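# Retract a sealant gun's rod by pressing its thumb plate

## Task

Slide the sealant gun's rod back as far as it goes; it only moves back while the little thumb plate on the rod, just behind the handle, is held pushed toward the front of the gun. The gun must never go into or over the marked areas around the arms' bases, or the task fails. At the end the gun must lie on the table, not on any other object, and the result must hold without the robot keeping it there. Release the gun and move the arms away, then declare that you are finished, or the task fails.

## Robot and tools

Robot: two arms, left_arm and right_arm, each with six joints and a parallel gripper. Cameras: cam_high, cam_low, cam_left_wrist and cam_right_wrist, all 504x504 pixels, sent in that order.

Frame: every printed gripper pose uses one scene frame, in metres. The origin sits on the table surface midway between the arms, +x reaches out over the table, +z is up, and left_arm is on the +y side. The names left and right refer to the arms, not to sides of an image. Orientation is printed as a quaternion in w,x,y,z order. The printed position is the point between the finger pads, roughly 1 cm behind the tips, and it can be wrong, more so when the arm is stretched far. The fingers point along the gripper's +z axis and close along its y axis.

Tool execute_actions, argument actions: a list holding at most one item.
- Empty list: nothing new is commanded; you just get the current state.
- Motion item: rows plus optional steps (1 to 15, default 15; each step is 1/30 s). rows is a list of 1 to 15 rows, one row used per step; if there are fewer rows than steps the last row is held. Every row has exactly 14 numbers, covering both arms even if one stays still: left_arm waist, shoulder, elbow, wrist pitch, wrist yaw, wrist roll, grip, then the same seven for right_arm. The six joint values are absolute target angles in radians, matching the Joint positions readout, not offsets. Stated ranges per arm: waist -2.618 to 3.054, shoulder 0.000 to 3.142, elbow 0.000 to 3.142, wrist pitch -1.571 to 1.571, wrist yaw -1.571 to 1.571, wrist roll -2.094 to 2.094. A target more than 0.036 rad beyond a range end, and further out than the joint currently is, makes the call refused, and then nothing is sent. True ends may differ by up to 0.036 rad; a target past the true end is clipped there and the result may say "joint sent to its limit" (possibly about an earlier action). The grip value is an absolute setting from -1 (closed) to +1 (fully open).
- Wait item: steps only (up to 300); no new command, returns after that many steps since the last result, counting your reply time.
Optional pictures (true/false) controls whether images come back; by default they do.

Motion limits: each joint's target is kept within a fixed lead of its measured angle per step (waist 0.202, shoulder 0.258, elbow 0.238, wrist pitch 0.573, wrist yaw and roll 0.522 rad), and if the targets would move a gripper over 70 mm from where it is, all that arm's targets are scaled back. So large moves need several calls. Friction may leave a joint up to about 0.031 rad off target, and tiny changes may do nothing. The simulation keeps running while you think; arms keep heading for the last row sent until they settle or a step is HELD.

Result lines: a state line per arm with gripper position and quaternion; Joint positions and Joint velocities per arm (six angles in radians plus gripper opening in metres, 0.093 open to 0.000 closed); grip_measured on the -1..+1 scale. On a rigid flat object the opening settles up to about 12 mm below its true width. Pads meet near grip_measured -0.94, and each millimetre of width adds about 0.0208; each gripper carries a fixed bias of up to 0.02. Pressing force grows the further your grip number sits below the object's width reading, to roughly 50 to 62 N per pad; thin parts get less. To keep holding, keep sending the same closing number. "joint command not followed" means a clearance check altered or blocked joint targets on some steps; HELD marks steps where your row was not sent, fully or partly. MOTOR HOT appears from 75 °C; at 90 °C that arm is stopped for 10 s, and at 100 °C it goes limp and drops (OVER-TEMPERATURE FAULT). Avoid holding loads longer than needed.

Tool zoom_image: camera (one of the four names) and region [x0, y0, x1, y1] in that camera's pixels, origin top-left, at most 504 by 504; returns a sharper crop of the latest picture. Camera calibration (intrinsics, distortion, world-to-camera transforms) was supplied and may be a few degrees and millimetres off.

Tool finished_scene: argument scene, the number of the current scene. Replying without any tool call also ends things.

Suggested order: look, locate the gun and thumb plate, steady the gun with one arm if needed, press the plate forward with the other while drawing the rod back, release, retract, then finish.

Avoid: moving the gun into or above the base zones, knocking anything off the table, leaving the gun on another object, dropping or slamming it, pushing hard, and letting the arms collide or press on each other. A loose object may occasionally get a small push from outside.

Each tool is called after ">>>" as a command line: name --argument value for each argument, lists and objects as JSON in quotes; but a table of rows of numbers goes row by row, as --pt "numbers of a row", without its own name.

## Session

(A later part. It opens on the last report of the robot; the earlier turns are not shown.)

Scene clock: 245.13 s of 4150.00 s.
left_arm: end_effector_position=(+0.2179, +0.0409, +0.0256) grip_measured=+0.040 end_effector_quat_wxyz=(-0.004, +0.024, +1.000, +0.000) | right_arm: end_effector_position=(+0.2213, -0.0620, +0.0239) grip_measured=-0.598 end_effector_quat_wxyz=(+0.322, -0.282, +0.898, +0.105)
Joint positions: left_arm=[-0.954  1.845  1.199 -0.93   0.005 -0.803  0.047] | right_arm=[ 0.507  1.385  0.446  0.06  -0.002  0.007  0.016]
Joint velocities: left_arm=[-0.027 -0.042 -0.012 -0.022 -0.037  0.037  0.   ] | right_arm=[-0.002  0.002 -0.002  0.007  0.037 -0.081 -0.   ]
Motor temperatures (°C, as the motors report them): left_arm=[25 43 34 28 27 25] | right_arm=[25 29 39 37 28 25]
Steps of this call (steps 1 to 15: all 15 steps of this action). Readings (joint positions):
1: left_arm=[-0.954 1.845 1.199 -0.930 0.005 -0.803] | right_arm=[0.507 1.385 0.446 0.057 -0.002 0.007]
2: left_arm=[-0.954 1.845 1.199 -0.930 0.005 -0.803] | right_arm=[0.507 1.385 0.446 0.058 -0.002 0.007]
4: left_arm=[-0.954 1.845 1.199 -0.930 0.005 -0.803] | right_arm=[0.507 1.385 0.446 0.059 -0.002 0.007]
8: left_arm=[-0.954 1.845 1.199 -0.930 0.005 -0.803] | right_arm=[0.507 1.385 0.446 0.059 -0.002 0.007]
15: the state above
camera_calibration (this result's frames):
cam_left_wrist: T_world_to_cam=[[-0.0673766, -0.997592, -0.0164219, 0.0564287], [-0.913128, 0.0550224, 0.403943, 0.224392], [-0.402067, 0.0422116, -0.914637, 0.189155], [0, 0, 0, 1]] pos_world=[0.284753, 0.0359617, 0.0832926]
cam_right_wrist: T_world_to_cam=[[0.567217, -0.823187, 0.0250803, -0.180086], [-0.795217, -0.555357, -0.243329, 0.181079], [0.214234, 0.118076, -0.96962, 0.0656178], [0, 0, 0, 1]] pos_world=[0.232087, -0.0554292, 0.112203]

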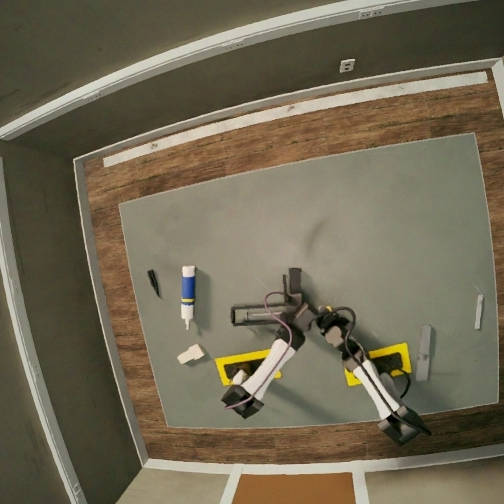

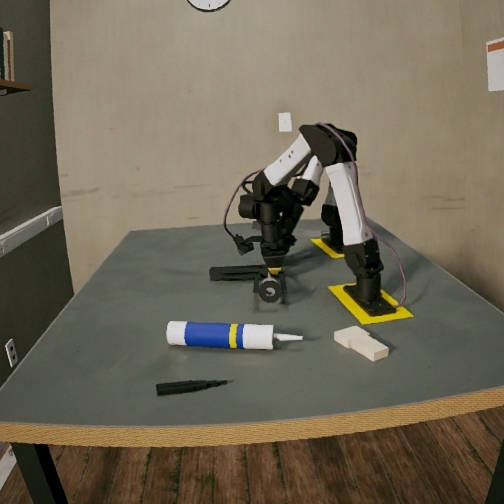

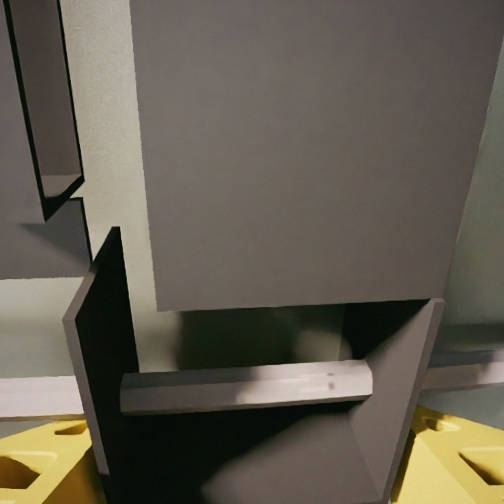

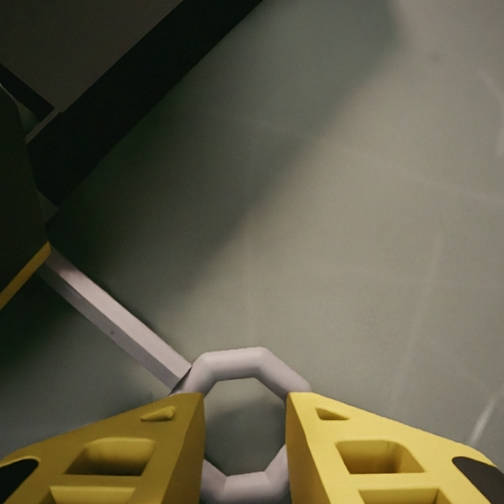

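>>> execute_actions --actions '[{"rows":[[-0.96,1.86,1.21,-0.94,0,-0.81,-0.1,0.515,1.40,0.42,0.06,0,0,0.1],[-0.96,1.86,1.21,-0.94,0,-0.81,-0.1,0.515,1.40,0.42,0.06,0,0,0.1],[-0.96,1.86,1.21,-0.94,0,-0.81,-0.1,0.515,1.40,0.42,0.06,0,0,0.1],[-0.96,1.86,1.21,-0.94,0,-0.81,-0.1,0.515,1.40,0.42,0.06,0,0,0.1],[-0.96,1.86,1.21,-0.94,0,-0.81,-0.1,0.515,1.40,0.42,0.06,0,0,0.1],[-0.96,1.86,1.21,-0.94,0,-0.81,-0.1,0.515,1.40,0.42,0.06,0,0,0.1],[-0.96,1.86,1.21,-0.94,0,-0.81,-0.1,0.515,1.40,0.42,0.06,0,0,0.1],[-0.96,1.86,1.21,-0.94,0,-0.81,-0.1,0.515,1.445,0.42,0.08,0,0,0.1]],"steps":15}]'

>>> execute_actions --actions '[{"rows":[[-0.96,1.86,1.21,-0.94,0,-0.81,-0.1,0.515,1.445,0.42,0.08,0,0,-0.6]],"steps":15}]'

Scene clock: 260.40 s of 4150.00 s.
left_arm: end_effector_position=(+0.2179, +0.0409, +0.0256) grip_measured=+0.040 end_effector_quat_wxyz=(-0.004, +0.024, +1.000, +0.000) | right_arm: end_effector_position=(+0.2204, -0.0626, +0.0131) grip_measured=+0.098 end_effector_quat_wxyz=(+0.310, -0.283, +0.902, +0.101)
Joint positions: left_arm=[-0.954  1.845  1.199 -0.93   0.005 -0.803  0.047] | right_arm=[ 0.507  1.43   0.446  0.077 -0.002  0.007  0.05 ]
Joint velocities: left_arm=[ 0.012 -0.007 -0.002  0.007 -0.022 -0.051 -0.   ] | right_arm=[-0.017 -0.002 -0.007 -0.066 -0.037  0.081  0.   ]
Motor temperatures (°C, as the motors report them): left_arm=[25 43 34 28 27 25] | right_arm=[25 29 38 38 28 25]
Steps of this call (steps 1 to 15: the robot went on to your last target; steps 16 to 90: nothing new was sent; then 11.77 s passed at rest; steps 91 to 105: all 15 steps of this action). Readings (joint positions):
91: left_arm=[-0.954 1.845 1.199 -0.930 0.005 -0.803] | right_arm=[0.507 1.385 0.446 0.060 -0.002 0.007]
92: left_arm=[-0.954 1.845 1.199 -0.930 0.005 -0.803] | right_arm=[0.507 1.385 0.446 0.060 -0.002 0.007]
94: left_arm=[-0.954 1.845 1.199 -0.930 0.005 -0.803] | right_arm=[0.507 1.385 0.446 0.060 -0.002 0.007]
98: left_arm=[-0.954 1.845 1.199 -0.930 0.005 -0.803] | right_arm=[0.507 1.391 0.446 0.064 -0.002 0.007]
105: the state above
camera_calibration (this result's frames):
cam_left_wrist: T_world_to_cam=[[-0.0673766, -0.997592, -0.0164219, 0.0564287], [-0.913128, 0.0550224, 0.403943, 0.224392], [-0.402067, 0.0422116, -0.914637, 0.189155], [0, 0, 0, 1]] pos_world=[0.284753, 0.0359617, 0.0832926]
cam_right_wrist: T_world_to_cam=[[0.567791, -0.822781, 0.0254106, -0.179935], [-0.800441, -0.559052, -0.216228, 0.177986], [0.192114, 0.102432, -0.976012, 0.0594179], [0, 0, 0, 1]] pos_world=[0.233218, -0.0546295, 0.10105]

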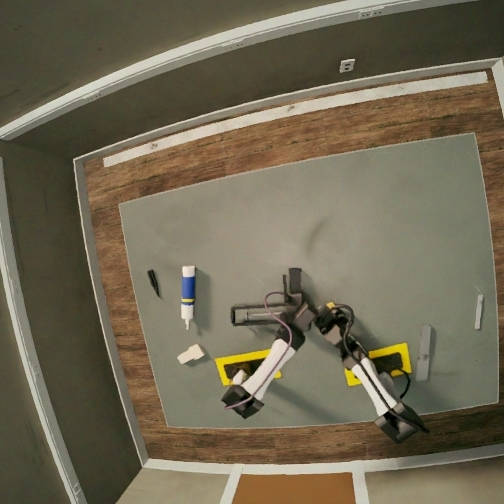

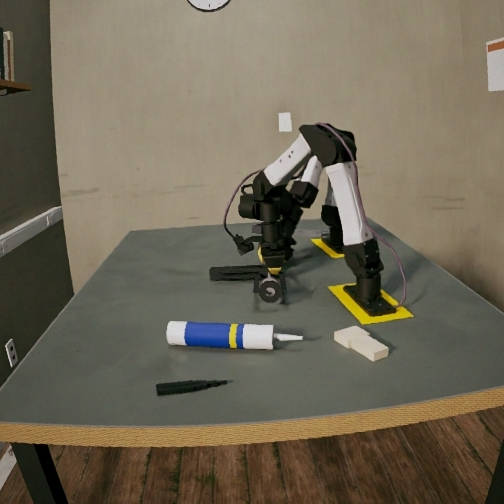

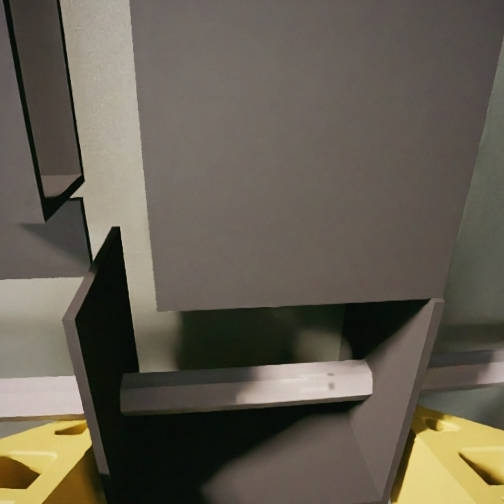

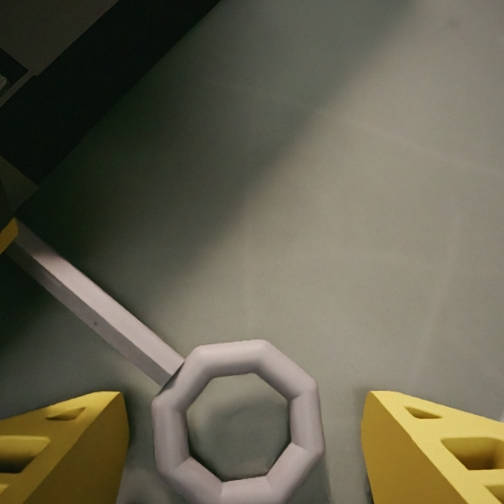

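Scene clock: 260.90 s of 4150.00 s.
left_arm: end_effector_position=(+0.2180, +0.0406, +0.0256) grip_measured=+0.040 end_effector_quat_wxyz=(-0.003, +0.023, +1.000, -0.000) | right_arm: end_effector_position=(+0.2202, -0.0617, +0.0134) grip_measured=-0.402 end_effector_quat_wxyz=(+0.311, -0.288, +0.900, +0.100)
Joint positions: left_arm=[-0.954  1.845  1.199 -0.929  0.006 -0.805  0.047] | right_arm=[ 0.51   1.43   0.446  0.078 -0.003  0.     0.026]
Joint velocities: left_arm=[-0.002 -0.022 -0.012 -0.051 -0.037  0.022  0.001] | right_arm=[ 0.002  0.007  0.007 -0.037 -0.066 -0.022 -0.   ]
Motor temperatures (°C, as the motors report them): left_arm=[25 43 34 28 27 25] | right_arm=[25 29 38 38 28 25]
Steps of this call (steps 1 to 15: all 15 steps of this action). Readings (joint positions):
1: left_arm=[-0.954 1.845 1.199 -0.930 0.005 -0.803] | right_arm=[0.507 1.430 0.446 0.077 -0.002 0.007]
2: left_arm=[-0.954 1.845 1.199 -0.929 0.006 -0.804] | right_arm=[0.508 1.430 0.446 0.078 -0.005 0.005]
4: left_arm=[-0.954 1.845 1.199 -0.929 0.006 -0.804] | right_arm=[0.510 1.430 0.446 0.078 -0.003 0.000]
8: left_arm=[-0.954 1.845 1.199 -0.929 0.006 -0.805] | right_arm=[0.510 1.430 0.446 0.078 -0.003 0.000]
15: the state above
camera_calibration (this result's frames):
cam_left_wrist: T_world_to_cam=[[-0.0654646, -0.997737, -0.0153569, 0.0557491], [-0.91342, 0.0537224, 0.403457, 0.224658], [-0.401719, 0.0404394, -0.91487, 0.18922], [0, 0, 0, 1]] pos_world=[0.28487, 0.0359017, 0.0833282]
cam_right_wrist: T_world_to_cam=[[0.574399, -0.818061, 0.029028, -0.180293], [-0.795119, -0.566016, -0.217742, 0.176732], [0.194556, 0.10199, -0.975575, 0.0590307], [0, 0, 0, 1]] pos_world=[0.232598, -0.0534782, 0.101304]

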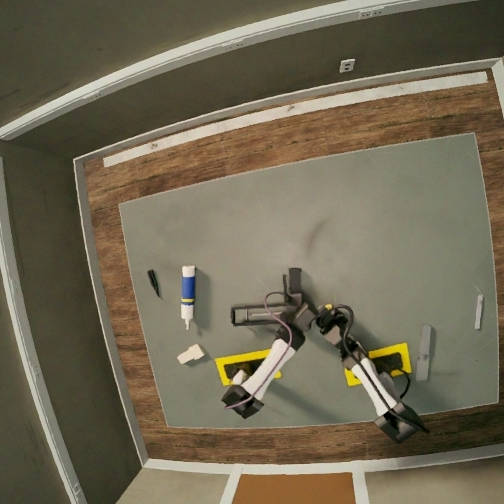

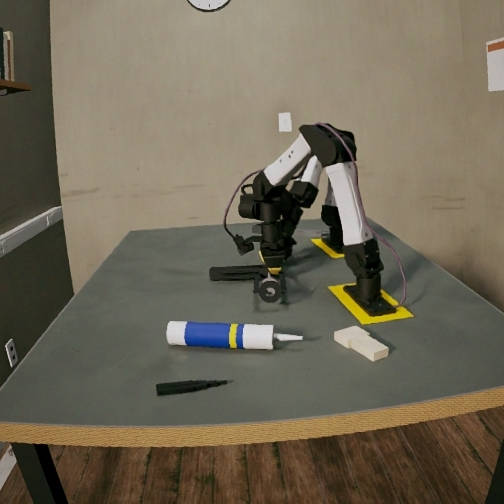

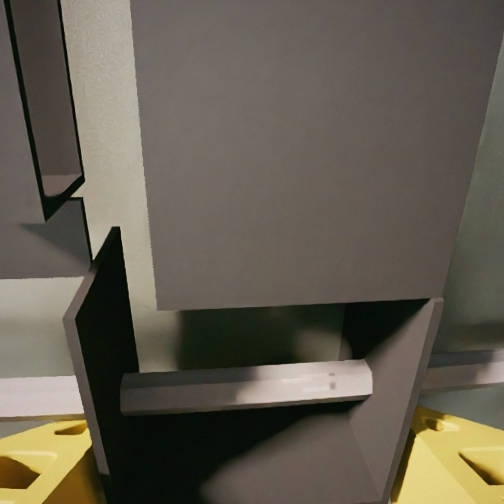

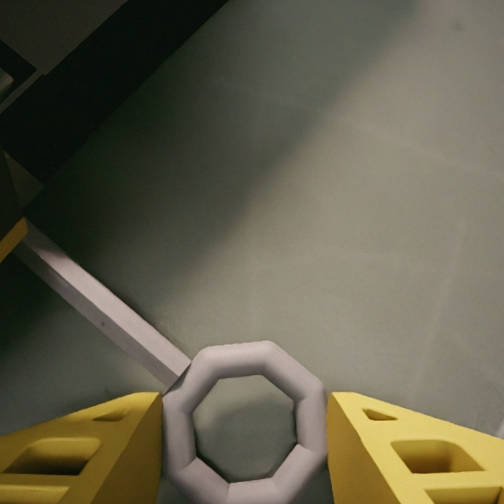

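Gripped. Drag to d=.05.

>>> execute_actions --actions '[{"rows":[[-0.95,1.852,1.2,-0.938,0,-0.80,-0.1,0.515,1.445,0.42,0.08,0,0,-0.6],[-0.94,1.844,1.19,-0.936,0,-0.79,-0.1,0.515,1.445,0.42,0.08,0,0,-0.6],[-0.93,1.836,1.18,-0.935,0,-0.78,-0.1,0.515,1.445,0.42,0.08,0,0,-0.6],[-0.92,1.828,1.17,-0.933,0,-0.77,-0.1,0.515,1.445,0.42,0.08,0,0,-0.6],[-0.91,1.82,1.16,-0.932,0,-0.76,-0.1,0.515,1.445,0.42,0.08,0,0,-0.6],[-0.90,1.812,1.15,-0.93,0,-0.75,-0.1,0.515,1.445,0.42,0.08,0,0,-0.6],[-0.89,1.804,1.14,-0.929,0,-0.74,-0.1,0.515,1.445,0.42,0.08,0,0,-0.6],[-0.88,1.796,1.13,-0.927,0,-0.73,-0.1,0.515,1.445,0.42,0.08,0,0,-0.6],[-0.87,1.788,1.12,-0.926,0,-0.72,-0.1,0.515,1.445,0.42,0.08,0,0,-0.6],[-0.86,1.78,1.11,-0.924,0,-0.71,-0.1,0.515,1.445,0.42,0.08,0,0,-0.6],[-0.85,1.772,1.10,-0.923,0,-0.70,-0.1,0.515,1.445,0.42,0.08,0,0,-0.6],[-0.84,1.764,1.09,-0.922,0,-0.69,-0.1,0.515,1.445,0.42,0.08,0,0,-0.6],[-0.83,1.756,1.08,-0.92,0,-0.68,-0.1,0.515,1.445,0.42,0.08,0,0,-0.6],[-0.82,1.748,1.07,-0.92,0,-0.67,-0.1,0.515,1.445,0.42,0.08,0,0,-0.6],[-0.81,1.74,1.06,-0.92,0,-0.66,-0.1,0.515,1.445,0.42,0.08,0,0,-0.6]],"steps":15}]'

>>> execute_actions --actions '[{"rows":[[-0.80,1.733,1.051,-0.92,0,-0.648,-0.1,0.515,1.445,0.42,0.08,0,0,-0.6],[-0.79,1.726,1.042,-0.918,0,-0.636,-0.1,0.515,1.445,0.42,0.08,0,0,-0.6],[-0.78,1.719,1.033,-0.917,0,-0.624,-0.1,0.515,1.445,0.42,0.08,0,0,-0.6],[-0.77,1.712,1.024,-0.916,0,-0.612,-0.1,0.515,1.445,0.42,0.08,0,0,-0.6],[-0.76,1.705,1.015,-0.915,0,-0.6,-0.1,0.515,1.445,0.42,0.08,0,0,-0.6],[-0.75,1.698,1.006,-0.914,0,-0.588,-0.1,0.515,1.445,0.42,0.08,0,0,-0.6],[-0.74,1.691,0.997,-0.913,0,-0.576,-0.1,0.515,1.445,0.42,0.08,0,0,-0.6],[-0.73,1.684,0.988,-0.912,0,-0.564,-0.1,0.515,1.445,0.42,0.08,0,0,-0.6],[-0.72,1.677,0.979,-0.911,0,-0.552,-0.1,0.515,1.445,0.42,0.08,0,0,-0.6],[-0.71,1.67,0.97,-0.91,0,-0.54,-0.1,0.515,1.445,0.42,0.08,0,0,-0.6],[-0.70,1.663,0.961,-0.909,0,-0.528,-0.1,0.515,1.445,0.42,0.08,0,0,-0.6],[-0.69,1.656,0.952,-0.908,0,-0.516,-0.1,0.515,1.445,0.42,0.08,0,0,-0.6],[-0.68,1.649,0.946,-0.907,0,-0.504,-0.1,0.515,1.445,0.42,0.08,0,0,-0.6],[-0.67,1.642,0.94,-0.906,0,-0.495,-0.1,0.515,1.445,0.42,0.08,0,0,-0.6]],"steps":15}]'

Scene clock: 274.77 s of 4150.00 s.
left_arm: end_effector_position=(+0.2250, +0.0652, +0.0249) grip_measured=+0.040 end_effector_quat_wxyz=(-0.011, +0.024, +0.999, -0.031) | right_arm: end_effector_position=(+0.2245, -0.0562, +0.0188) grip_measured=-0.402 end_effector_quat_wxyz=(+0.327, -0.292, +0.893, +0.105)
Joint positions: left_arm=[-0.855  1.775  1.105 -0.876  0.06  -0.704  0.047] | right_arm=[ 0.516  1.43   0.446  0.114 -0.002 -0.007  0.026]
Joint velocities: left_arm=[ 0.315 -0.242 -0.31   0.051 -0.022  0.198 -0.   ] | right_arm=[-0.007  0.012  0.007  0.037 -0.051 -0.022  0.001]
Motor temperatures (°C, as the motors report them): left_arm=[25 43 35 28 27 25] | right_arm=[25 29 38 38 28 25]
Steps of this call (steps 1 to 15: the robot went on to your last target; steps 16 to 90: nothing new was sent; then 10.37 s passed at rest; steps 91 to 105: all 15 steps of this action). Readings (joint positions):
91: left_arm=[-0.954 1.845 1.199 -0.929 0.006 -0.805] | right_arm=[0.510 1.430 0.446 0.078 -0.003 0.000]
92: left_arm=[-0.953 1.845 1.199 -0.929 0.006 -0.805] | right_arm=[0.510 1.430 0.446 0.078 -0.003 0.000]
94: left_arm=[-0.948 1.845 1.199 -0.929 0.013 -0.799] | right_arm=[0.510 1.430 0.446 0.078 -0.002 -0.000]
98: left_arm=[-0.923 1.829 1.175 -0.906 0.036 -0.774] | right_arm=[0.513 1.430 0.446 0.093 -0.002 -0.005]
105: the state above
camera_calibration (this result's frames):
cam_left_wrist: T_world_to_cam=[[-0.0669273, -0.996702, 0.0458793, 0.0794815], [-0.906786, 0.0799438, 0.413943, 0.226512], [-0.416246, -0.0138985, -0.909146, 0.197068], [0, 0, 0, 1]] pos_world=[0.292746, 0.0638502, 0.0817543]
cam_right_wrist: T_world_to_cam=[[0.583065, -0.811724, 0.0337688, -0.180051], [-0.780841, -0.571389, -0.25259, 0.181649], [0.224329, 0.120908, -0.966984, 0.0571933], [0, 0, 0, 1]] pos_world=[0.23399, -0.0492748, 0.107268]

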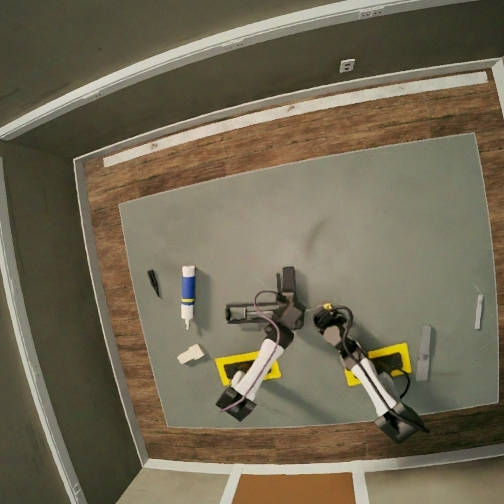

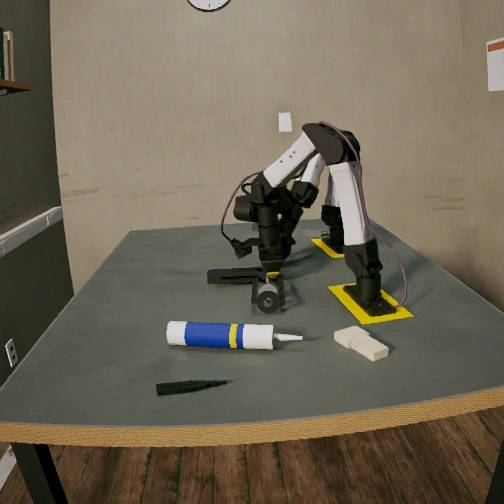

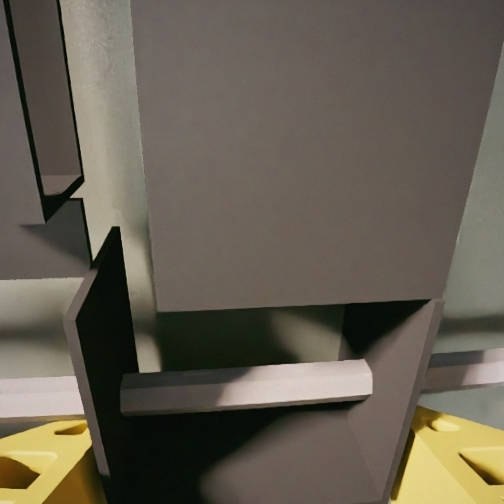

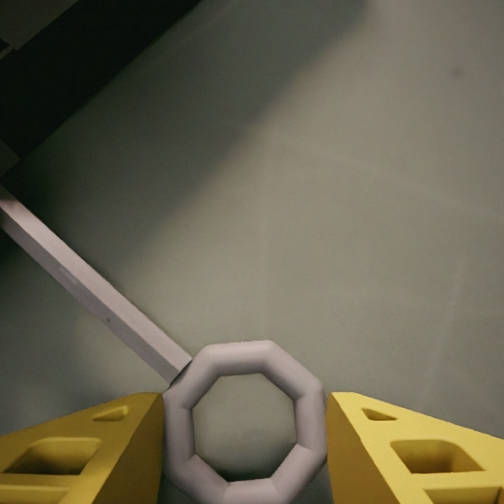

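Scene clock: 275.27 s of 4150.00 s.
left_arm: end_effector_position=(+0.2282, +0.1180, +0.0241) grip_measured=+0.040 end_effector_quat_wxyz=(-0.012, +0.026, +0.999, -0.035) | right_arm: end_effector_position=(+0.2233, -0.0545, +0.0189) grip_measured=-0.402 end_effector_quat_wxyz=(+0.325, -0.295, +0.892, +0.110)
Joint positions: left_arm=[-0.7    1.667  0.974 -0.86   0.072 -0.547  0.047] | right_arm=[ 0.516  1.43   0.446  0.114 -0.014 -0.009  0.026]
Joint velocities: left_arm=[ 0.237 -0.149 -0.164 -0.022 -0.081  0.256 -0.   ] | right_arm=[ 0.002  0.012  0.022  0.051 -0.125  0.066 -0.001]
Motor temperatures (°C, as the motors report them): left_arm=[25 43 35 28 27 25] | right_arm=[25 29 38 38 28 25]
Steps of this call (steps 1 to 15: all 15 steps of this action). Readings (joint positions):
1: left_arm=[-0.844 1.767 1.096 -0.875 0.061 -0.694] | right_arm=[0.516 1.430 0.446 0.114 -0.002 -0.007]
2: left_arm=[-0.834 1.759 1.086 -0.874 0.063 -0.684] | right_arm=[0.516 1.430 0.446 0.114 -0.002 -0.007]
4: left_arm=[-0.813 1.744 1.068 -0.873 0.064 -0.663] | right_arm=[0.516 1.430 0.446 0.114 -0.002 -0.008]
8: left_arm=[-0.772 1.715 1.033 -0.868 0.067 -0.621] | right_arm=[0.516 1.430 0.446 0.114 -0.002 -0.008]
15: the state above
camera_calibration (this result's frames):
cam_left_wrist: T_world_to_cam=[[-0.0697246, -0.996079, 0.0544483, 0.132665], [-0.905599, 0.0860927, 0.415305, 0.224493], [-0.418364, -0.0203513, -0.908051, 0.199547], [0, 0, 0, 1]] pos_world=[0.296034, 0.116879, 0.0807429]
cam_right_wrist: T_world_to_cam=[[0.590551, -0.806583, 0.025964, -0.179306], [-0.776776, -0.576861, -0.252688, 0.180452], [0.218791, 0.129057, -0.967199, 0.058959], [0, 0, 0, 1]] pos_world=[0.23316, -0.0481383, 0.107279]

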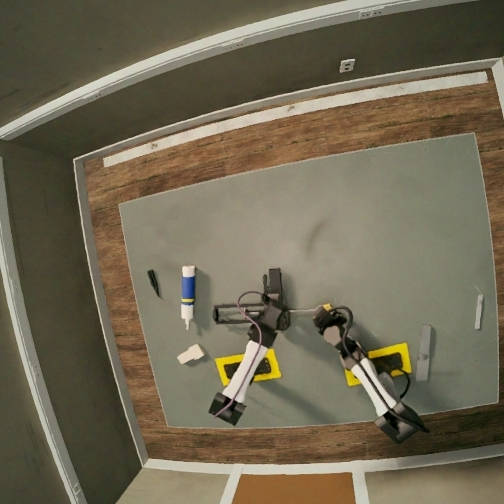

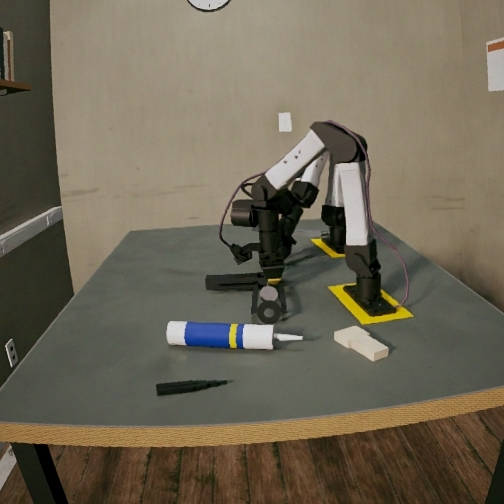

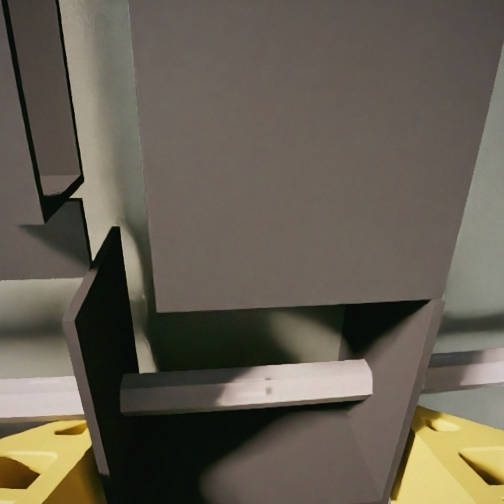

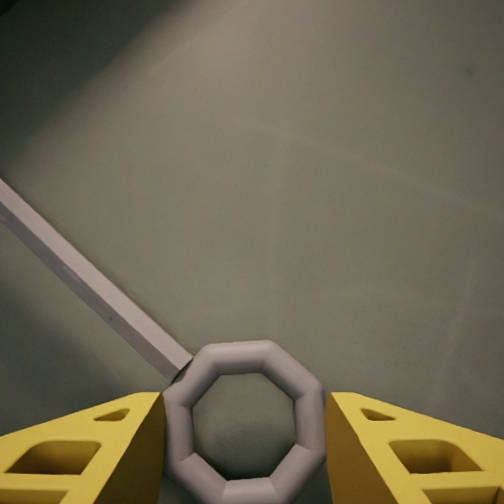

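Working. Continue.

>>> execute_actions --actions '[{"rows":[[-0.655,1.636,0.934,-0.905,0,-0.48,-0.1,0.515,1.445,0.42,0.08,0,0,-0.6],[-0.64,1.63,0.928,-0.905,0,-0.465,-0.1,0.515,1.445,0.42,0.08,0,0,-0.6],[-0.625,1.624,0.922,-0.904,0,-0.45,-0.1,0.515,1.445,0.42,0.08,0,0,-0.6],[-0.61,1.618,0.916,-0.904,0,-0.435,-0.1,0.515,1.445,0.42,0.08,0,0,-0.6],[-0.595,1.612,0.91,-0.903,0,-0.42,-0.1,0.515,1.445,0.42,0.08,0,0,-0.6],[-0.58,1.606,0.904,-0.903,0,-0.405,-0.1,0.515,1.445,0.42,0.08,0,0,-0.6],[-0.565,1.6,0.898,-0.902,0,-0.39,-0.1,0.515,1.445,0.42,0.08,0,0,-0.6],[-0.55,1.594,0.892,-0.902,0,-0.375,-0.1,0.515,1.445,0.42,0.08,0,0,-0.6],[-0.535,1.588,0.886,-0.901,0,-0.36,-0.1,0.515,1.445,0.42,0.08,0,0,-0.6],[-0.52,1.582,0.88,-0.901,0,-0.345,-0.1,0.515,1.445,0.42,0.08,0,0,-0.6],[-0.505,1.576,0.874,-0.9,0,-0.33,-0.1,0.515,1.445,0.42,0.08,0,0,-0.6],[-0.49,1.57,0.868,-0.9,0,-0.315,-0.1,0.515,1.445,0.42,0.08,0,0,-0.6],[-0.475,1.565,0.862,-0.9,0,-0.30,-0.1,0.515,1.445,0.42,0.08,0,0,-0.6]],"steps":15}]'

>>> execute_actions --actions '[{"rows":[[-0.46,1.56,0.857,-0.9,0,-0.285,-0.1,0.515,1.445,0.42,0.08,0,0,-0.6],[-0.445,1.555,0.852,-0.9,0,-0.27,-0.1,0.515,1.445,0.42,0.08,0,0,-0.6],[-0.43,1.55,0.847,-0.9,0,-0.255,-0.1,0.515,1.445,0.42,0.08,0,0,-0.6],[-0.415,1.546,0.843,-0.9,0,-0.24,-0.1,0.515,1.445,0.42,0.08,0,0,-0.6],[-0.40,1.542,0.839,-0.9,0,-0.225,-0.1,0.515,1.445,0.42,0.08,0,0,-0.6]],"steps":15}]'

Scene clock: 289.83 s of 4150.00 s.
left_arm: end_effector_position=(+0.2336, +0.1750, +0.0257) grip_measured=+0.040 end_effector_quat_wxyz=(-0.010, +0.026, +0.999, -0.034) | right_arm: end_effector_position=(+0.2229, -0.0540, +0.0189) grip_measured=-0.402 end_effector_quat_wxyz=(+0.324, -0.293, +0.892, +0.113)
Joint positions: left_arm=[-0.502  1.582  0.892 -0.874  0.069 -0.348  0.047] | right_arm=[ 0.516  1.43   0.446  0.114 -0.018 -0.003  0.026]
Joint velocities: left_arm=[ 0.217 -0.056 -0.066  0.007 -0.066  0.227 -0.   ] | right_arm=[-0.012 -0.002 -0.017  0.022 -0.066  0.022 -0.001]
Motor temperatures (°C, as the motors report them): left_arm=[25 43 34 28 27 25] | right_arm=[25 29 38 37 28 25]
Steps of this call (steps 1 to 30: the robot went on to your last target; steps 31 to 90: nothing new was sent; then 11.07 s passed at rest; steps 91 to 105: all 15 steps of this action). Readings (joint positions):
91: left_arm=[-0.688 1.661 0.967 -0.860 0.072 -0.531] | right_arm=[0.516 1.430 0.446 0.114 -0.018 -0.006]
92: left_arm=[-0.684 1.659 0.966 -0.860 0.074 -0.526] | right_arm=[0.516 1.430 0.446 0.114 -0.018 -0.006]
94: left_arm=[-0.663 1.648 0.955 -0.860 0.074 -0.508] | right_arm=[0.516 1.430 0.446 0.114 -0.018 -0.006]
98: left_arm=[-0.601 1.621 0.928 -0.867 0.073 -0.447] | right_arm=[0.516 1.430 0.446 0.114 -0.018 -0.005]
105: the state above
camera_calibration (this result's frames):
cam_left_wrist: T_world_to_cam=[[-0.0705689, -0.996191, 0.0512221, 0.190055], [-0.907449, 0.0854351, 0.411385, 0.2245], [-0.414194, -0.0174505, -0.910021, 0.203077], [0, 0, 0, 1]] pos_world=[0.301248, 0.173694, 0.0827131]
cam_right_wrist: T_world_to_cam=[[0.589096, -0.807831, 0.0193601, -0.178282], [-0.778871, -0.574033, -0.25268, 0.181076], [0.215236, 0.133774, -0.967356, 0.0600336], [0, 0, 0, 1]] pos_world=[0.233139, -0.0481093, 0.10728]

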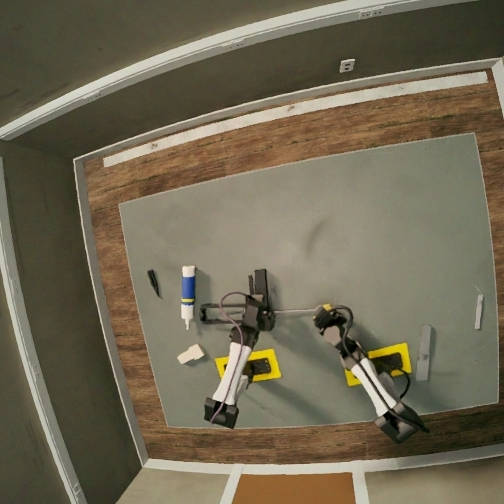

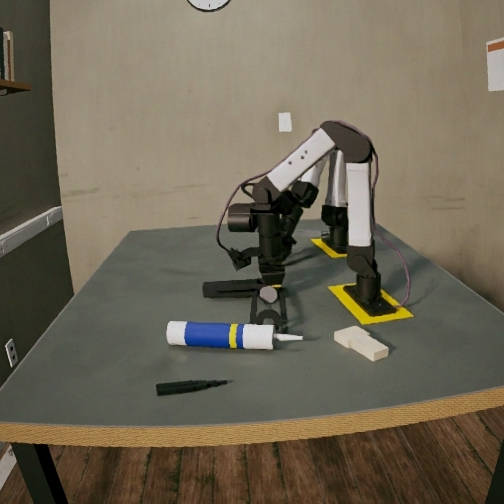

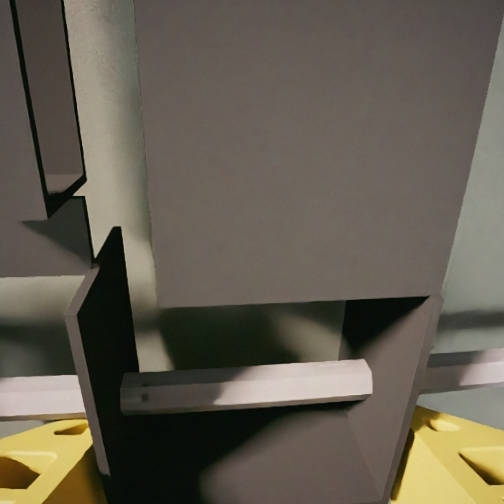

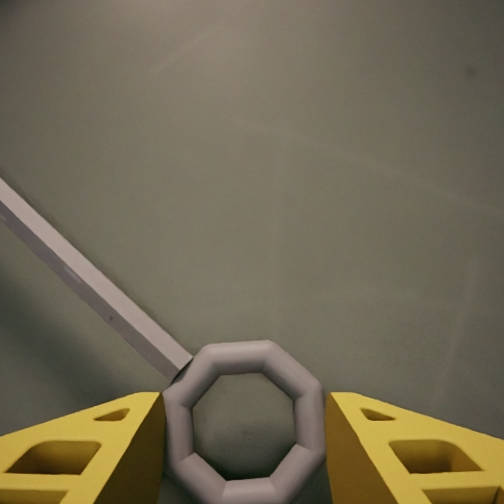

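Scene clock: 290.33 s of 4150.00 s.
left_arm: end_effector_position=(+0.2342, +0.2022, +0.0244) grip_measured=+0.040 end_effector_quat_wxyz=(-0.009, +0.033, +0.999, -0.020) | right_arm: end_effector_position=(+0.2216, -0.0550, +0.0175) grip_measured=-0.598 end_effector_quat_wxyz=(+0.321, -0.292, +0.894, +0.110)
Joint positions: left_arm=[-0.415  1.558  0.863 -0.881  0.044 -0.246  0.047] | right_arm=[ 0.519  1.43   0.446  0.105 -0.012  0.001  0.016]
Joint velocities: left_arm=[-0.002 -0.002 -0.012  0.051 -0.066  0.007  0.001] | right_arm=[ 0.012 -0.002 -0.012 -0.007  0.022 -0.007 -0.   ]
Motor temperatures (°C, as the motors report them): left_arm=[25 43 34 28 27 25] | right_arm=[25 29 38 37 28 25]
Steps of this call (steps 1 to 15: all 15 steps of this action). Readings (joint positions):
1: left_arm=[-0.495 1.580 0.889 -0.874 0.070 -0.339] | right_arm=[0.516 1.430 0.446 0.114 -0.018 -0.003]
2: left_arm=[-0.487 1.577 0.887 -0.874 0.070 -0.331] | right_arm=[0.516 1.430 0.446 0.114 -0.018 -0.003]
4: left_arm=[-0.464 1.569 0.879 -0.874 0.069 -0.310] | right_arm=[0.516 1.430 0.446 0.114 -0.018 -0.002]
8: left_arm=[-0.431 1.558 0.868 -0.875 0.062 -0.271] | right_arm=[0.519 1.430 0.446 0.134 -0.034 0.001]
15: the state above
camera_calibration (this result's frames):
cam_left_wrist: T_world_to_cam=[[-0.0857082, -0.99601, 0.0248655, 0.221383], [-0.907329, 0.0883386, 0.411035, 0.222592], [-0.411592, 0.0126678, -0.91128, 0.195933], [0, 0, 0, 1]] pos_world=[0.301583, 0.198354, 0.0815515]
cam_right_wrist: T_world_to_cam=[[0.58615, -0.809915, 0.0215736, -0.177788], [-0.782496, -0.572809, -0.24411, 0.179873], [0.210066, 0.126204, -0.969508, 0.0598808], [0, 0, 0, 1]] pos_world=[0.232381, -0.0485177, 0.105799]

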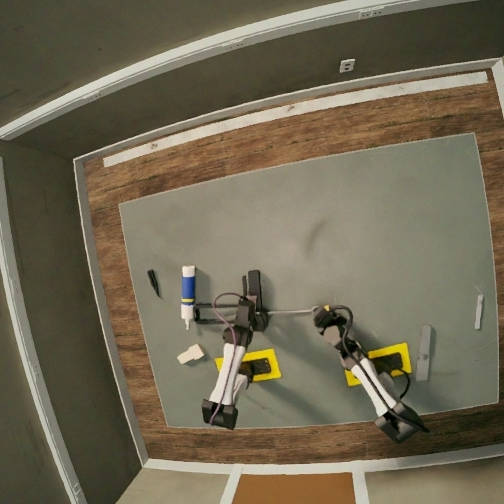

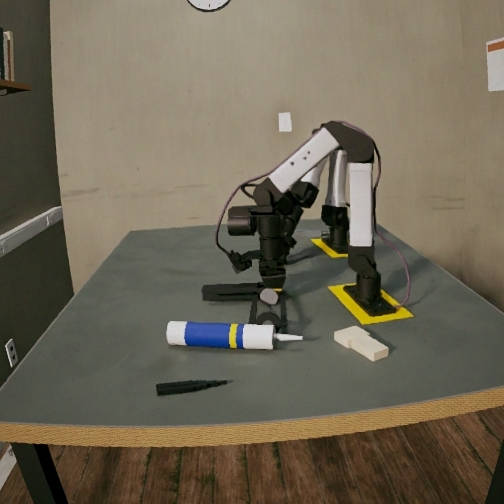

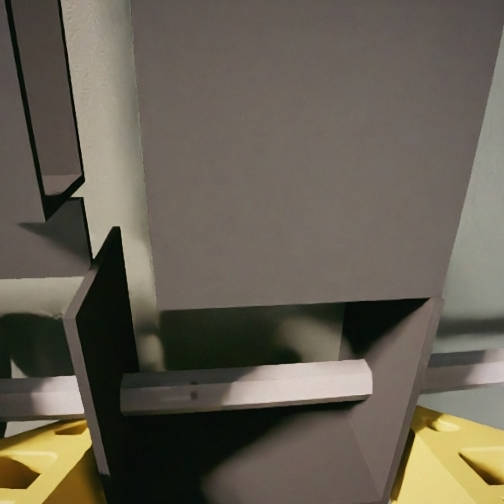

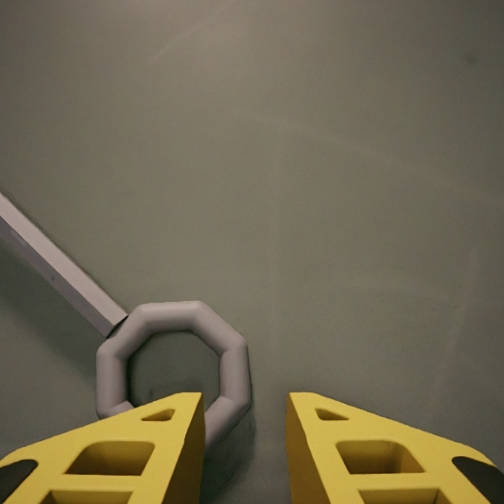

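>>> execute_actions --actions '[{"rows":[[-0.43,1.55,0.85,-0.9,0,-0.26,0.15,0.515,1.445,0.42,0.08,0,0,0.3],[-0.445,1.555,0.855,-0.9,0,-0.275,0.3,0.515,1.445,0.42,0.08,0,0,0.3],[-0.46,1.56,0.86,-0.9,0,-0.29,0.3,0.515,1.445,0.42,0.08,0,0,0.3],[-0.475,1.565,0.865,-0.9,0,-0.305,0.3,0.515,1.445,0.42,0.08,0,0,0.3],[-0.49,1.57,0.87,-0.9,0,-0.32,0.3,0.515,1.44,0.42,0.08,0,0,0.3],[-0.505,1.576,0.876,-0.9,0,-0.335,0.3,0.515,1.42,0.42,0.08,0,0,0.3],[-0.52,1.582,0.882,-0.9,0,-0.35,0.3,0.515,1.40,0.42,0.08,0,0,0.3],[-0.535,1.588,0.888,-0.9,0,-0.365,0.3,0.515,1.38,0.42,0.08,0,0,0.3],[-0.55,1.594,0.894,-0.9,0,-0.38,0.3,0.515,1.36,0.42,0.06,0,0,0.3],[-0.565,1.6,0.9,-0.9,0,-0.395,0.3,0.515,1.34,0.42,0.04,0,0,0.3],[-0.58,1.606,0.906,-0.9,0,-0.41,0.3,0.515,1.32,0.42,0.02,0,0,0.3],[-0.595,1.612,0.912,-0.9,0,-0.425,0.3,0.515,1.30,0.42,0.0,0,0,0.3],[-0.61,1.62,0.92,-0.9,0,-0.44,0.3,0.515,1.30,0.42,0.0,0,0,0.3],[-0.625,1.628,0.928,-0.9,0,-0.455,0.3,0.515,1.30,0.42,0.0,0,0,0.3],[-0.64,1.636,0.936,-0.9,0,-0.47,0.3,0.515,1.30,0.42,0.0,0,0,0.3]],"steps":15}]'

>>> execute_actions --actions '[{"actions":0,"rows":[[-0.64,1.636,0.936,-0.9,0,-0.47,0.3,0.515,1.30,0.42,0.0,0,0,0.3]]}]'

>>> execute_actions --actions '[{"rows":[[-0.64,1.636,0.936,-0.9,0,-0.47,0.3,0.515,1.30,0.42,0.0,0,0,0.3]],"steps":10}]'

Scene clock: 308.53 s of 4150.00 s.
left_arm: end_effector_position=(+0.2255, +0.1754, +0.0219) grip_measured=+0.299 end_effector_quat_wxyz=(-0.009, +0.042, +0.999, +0.030) | right_arm: end_effector_position=(+0.2222, -0.0557, +0.0455) grip_measured=+0.298 end_effector_quat_wxyz=(+0.351, -0.287, +0.883, +0.117)
Joint positions: left_arm=[-0.594  1.606  0.899 -0.906 -0.047 -0.408  0.06 ] | right_arm=[ 0.519  1.308  0.446  0.051 -0.006  0.001  0.06 ]
Joint velocities: left_arm=[-0.422  0.232  0.222 -0.051  0.022 -0.388 -0.001] | right_arm=[-0.007 -0.105 -0.002 -0.037  0.022 -0.066  0.   ]
Motor temperatures (°C, as the motors report them): left_arm=[25 43 33 28 27 25] | right_arm=[25 29 38 37 28 25]
Steps of this call (steps 1 to 15: the robot went on to your last target; steps 16 to 90: nothing new was sent; then 14.70 s passed at rest; steps 91 to 105: all 15 steps of this action). Readings (joint positions):
91: left_arm=[-0.416 1.558 0.863 -0.882 0.043 -0.247] | right_arm=[0.519 1.430 0.446 0.099 -0.006 0.001]
92: left_arm=[-0.421 1.558 0.863 -0.882 0.042 -0.251] | right_arm=[0.519 1.430 0.446 0.099 -0.006 0.001]
94: left_arm=[-0.439 1.558 0.863 -0.882 0.024 -0.265] | right_arm=[0.519 1.430 0.446 0.099 -0.006 0.001]
98: left_arm=[-0.491 1.563 0.863 -0.884 -0.014 -0.308] | right_arm=[0.519 1.420 0.446 0.094 -0.006 0.001]
105: the state above
camera_calibration (this result's frames):
cam_left_wrist: T_world_to_cam=[[-0.103902, -0.991713, -0.075557, 0.19954], [-0.907337, 0.0633982, 0.415597, 0.22235], [-0.407363, 0.111737, -0.906405, 0.171979], [0, 0, 0, 1]] pos_world=[0.292537, 0.164573, 0.0785508]
cam_right_wrist: T_world_to_cam=[[0.58195, -0.81283, 0.0253389, -0.178692], [-0.768925, -0.560125, -0.308243, 0.187375], [0.264742, 0.159899, -0.95097, 0.0759143], [0, 0, 0, 1]] pos_world=[0.22797, -0.0524314, 0.134477]

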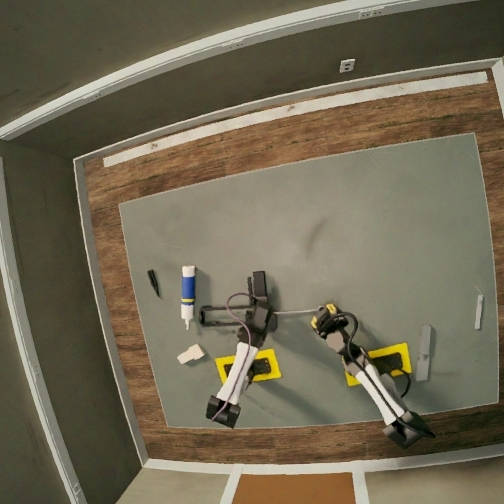

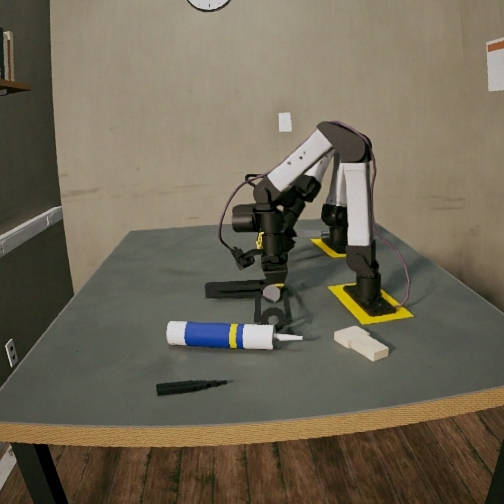

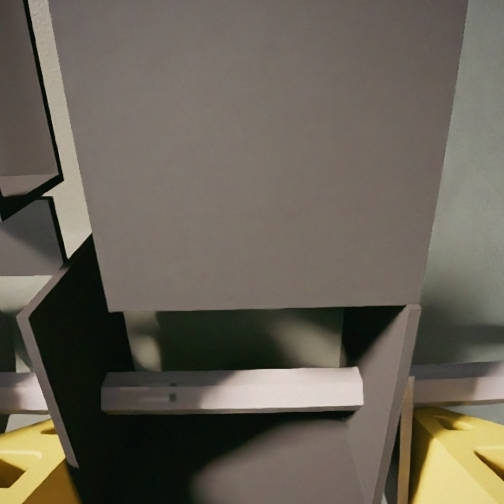

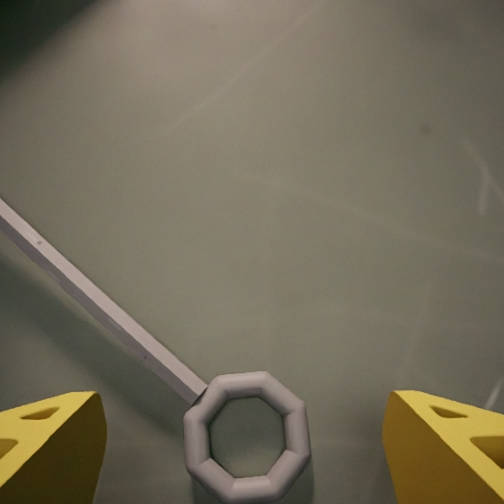

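Scene clock: 308.87 s of 4150.00 s.
left_arm: end_effector_position=(+0.2246, +0.1675, +0.0217) grip_measured=+0.299 end_effector_quat_wxyz=(-0.009, +0.035, +0.999, +0.031) | right_arm: end_effector_position=(+0.2183, -0.0586, +0.0414) grip_measured=+0.298 end_effector_quat_wxyz=(+0.340, -0.289, +0.888, +0.114)
Joint positions: left_arm=[-0.624  1.62   0.913 -0.909 -0.047 -0.453  0.06 ] | right_arm=[ 0.519  1.307  0.446  0.023 -0.006  0.001  0.06 ]
Joint velocities: left_arm=[-0.002  0.007  0.002 -0.022 -0.037 -0.095 -0.001] | right_arm=[ 0.007 -0.002 -0.007 -0.139 -0.037  0.051 -0.   ]
Motor temperatures (°C, as the motors report them): left_arm=[25 43 33 28 27 25] | right_arm=[25 29 38 37 28 25]
Steps of this call (steps 1 to 10: all 10 steps of this action). Readings (joint positions):
1: left_arm=[-0.607 1.612 0.906 -0.908 -0.047 -0.421] | right_arm=[0.519 1.307 0.446 0.047 -0.006 0.001]
2: left_arm=[-0.616 1.616 0.910 -0.909 -0.047 -0.431] | right_arm=[0.519 1.307 0.446 0.043 -0.006 0.001]
4: left_arm=[-0.624 1.619 0.913 -0.909 -0.047 -0.442] | right_arm=[0.519 1.307 0.446 0.033 -0.006 0.001]
8: left_arm=[-0.624 1.619 0.913 -0.909 -0.047 -0.452] | right_arm=[0.519 1.307 0.446 0.025 -0.006 0.001]
10: the state above
camera_calibration (this result's frames):
cam_left_wrist: T_world_to_cam=[[-0.0888684, -0.992966, -0.0782398, 0.188486], [-0.908185, 0.0485223, 0.415747, 0.224835], [-0.409026, 0.108003, -0.906109, 0.173226], [0, 0, 0, 1]] pos_world=[0.291796, 0.157542, 0.0782345]
cam_right_wrist: T_world_to_cam=[[0.582492, -0.812437, 0.0254887, -0.178719], [-0.775226, -0.564694, -0.283099, 0.181556], [0.244394, 0.145144, -0.958752, 0.0773909], [0, 0, 0, 1]] pos_world=[0.225935, -0.0539067, 0.130152]

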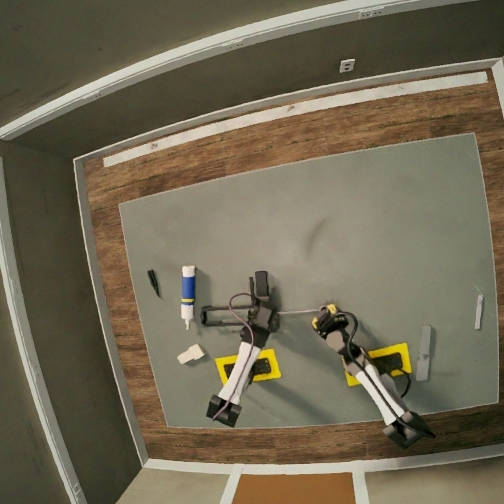

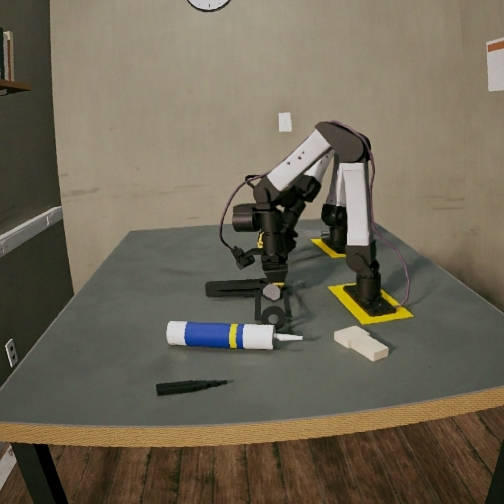

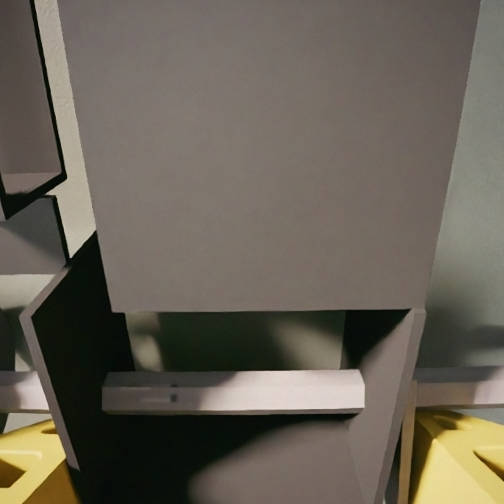

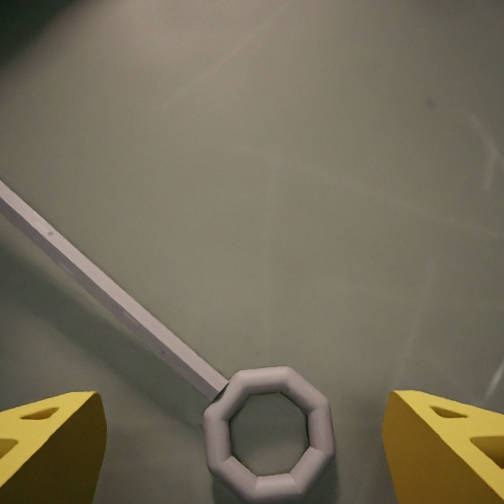

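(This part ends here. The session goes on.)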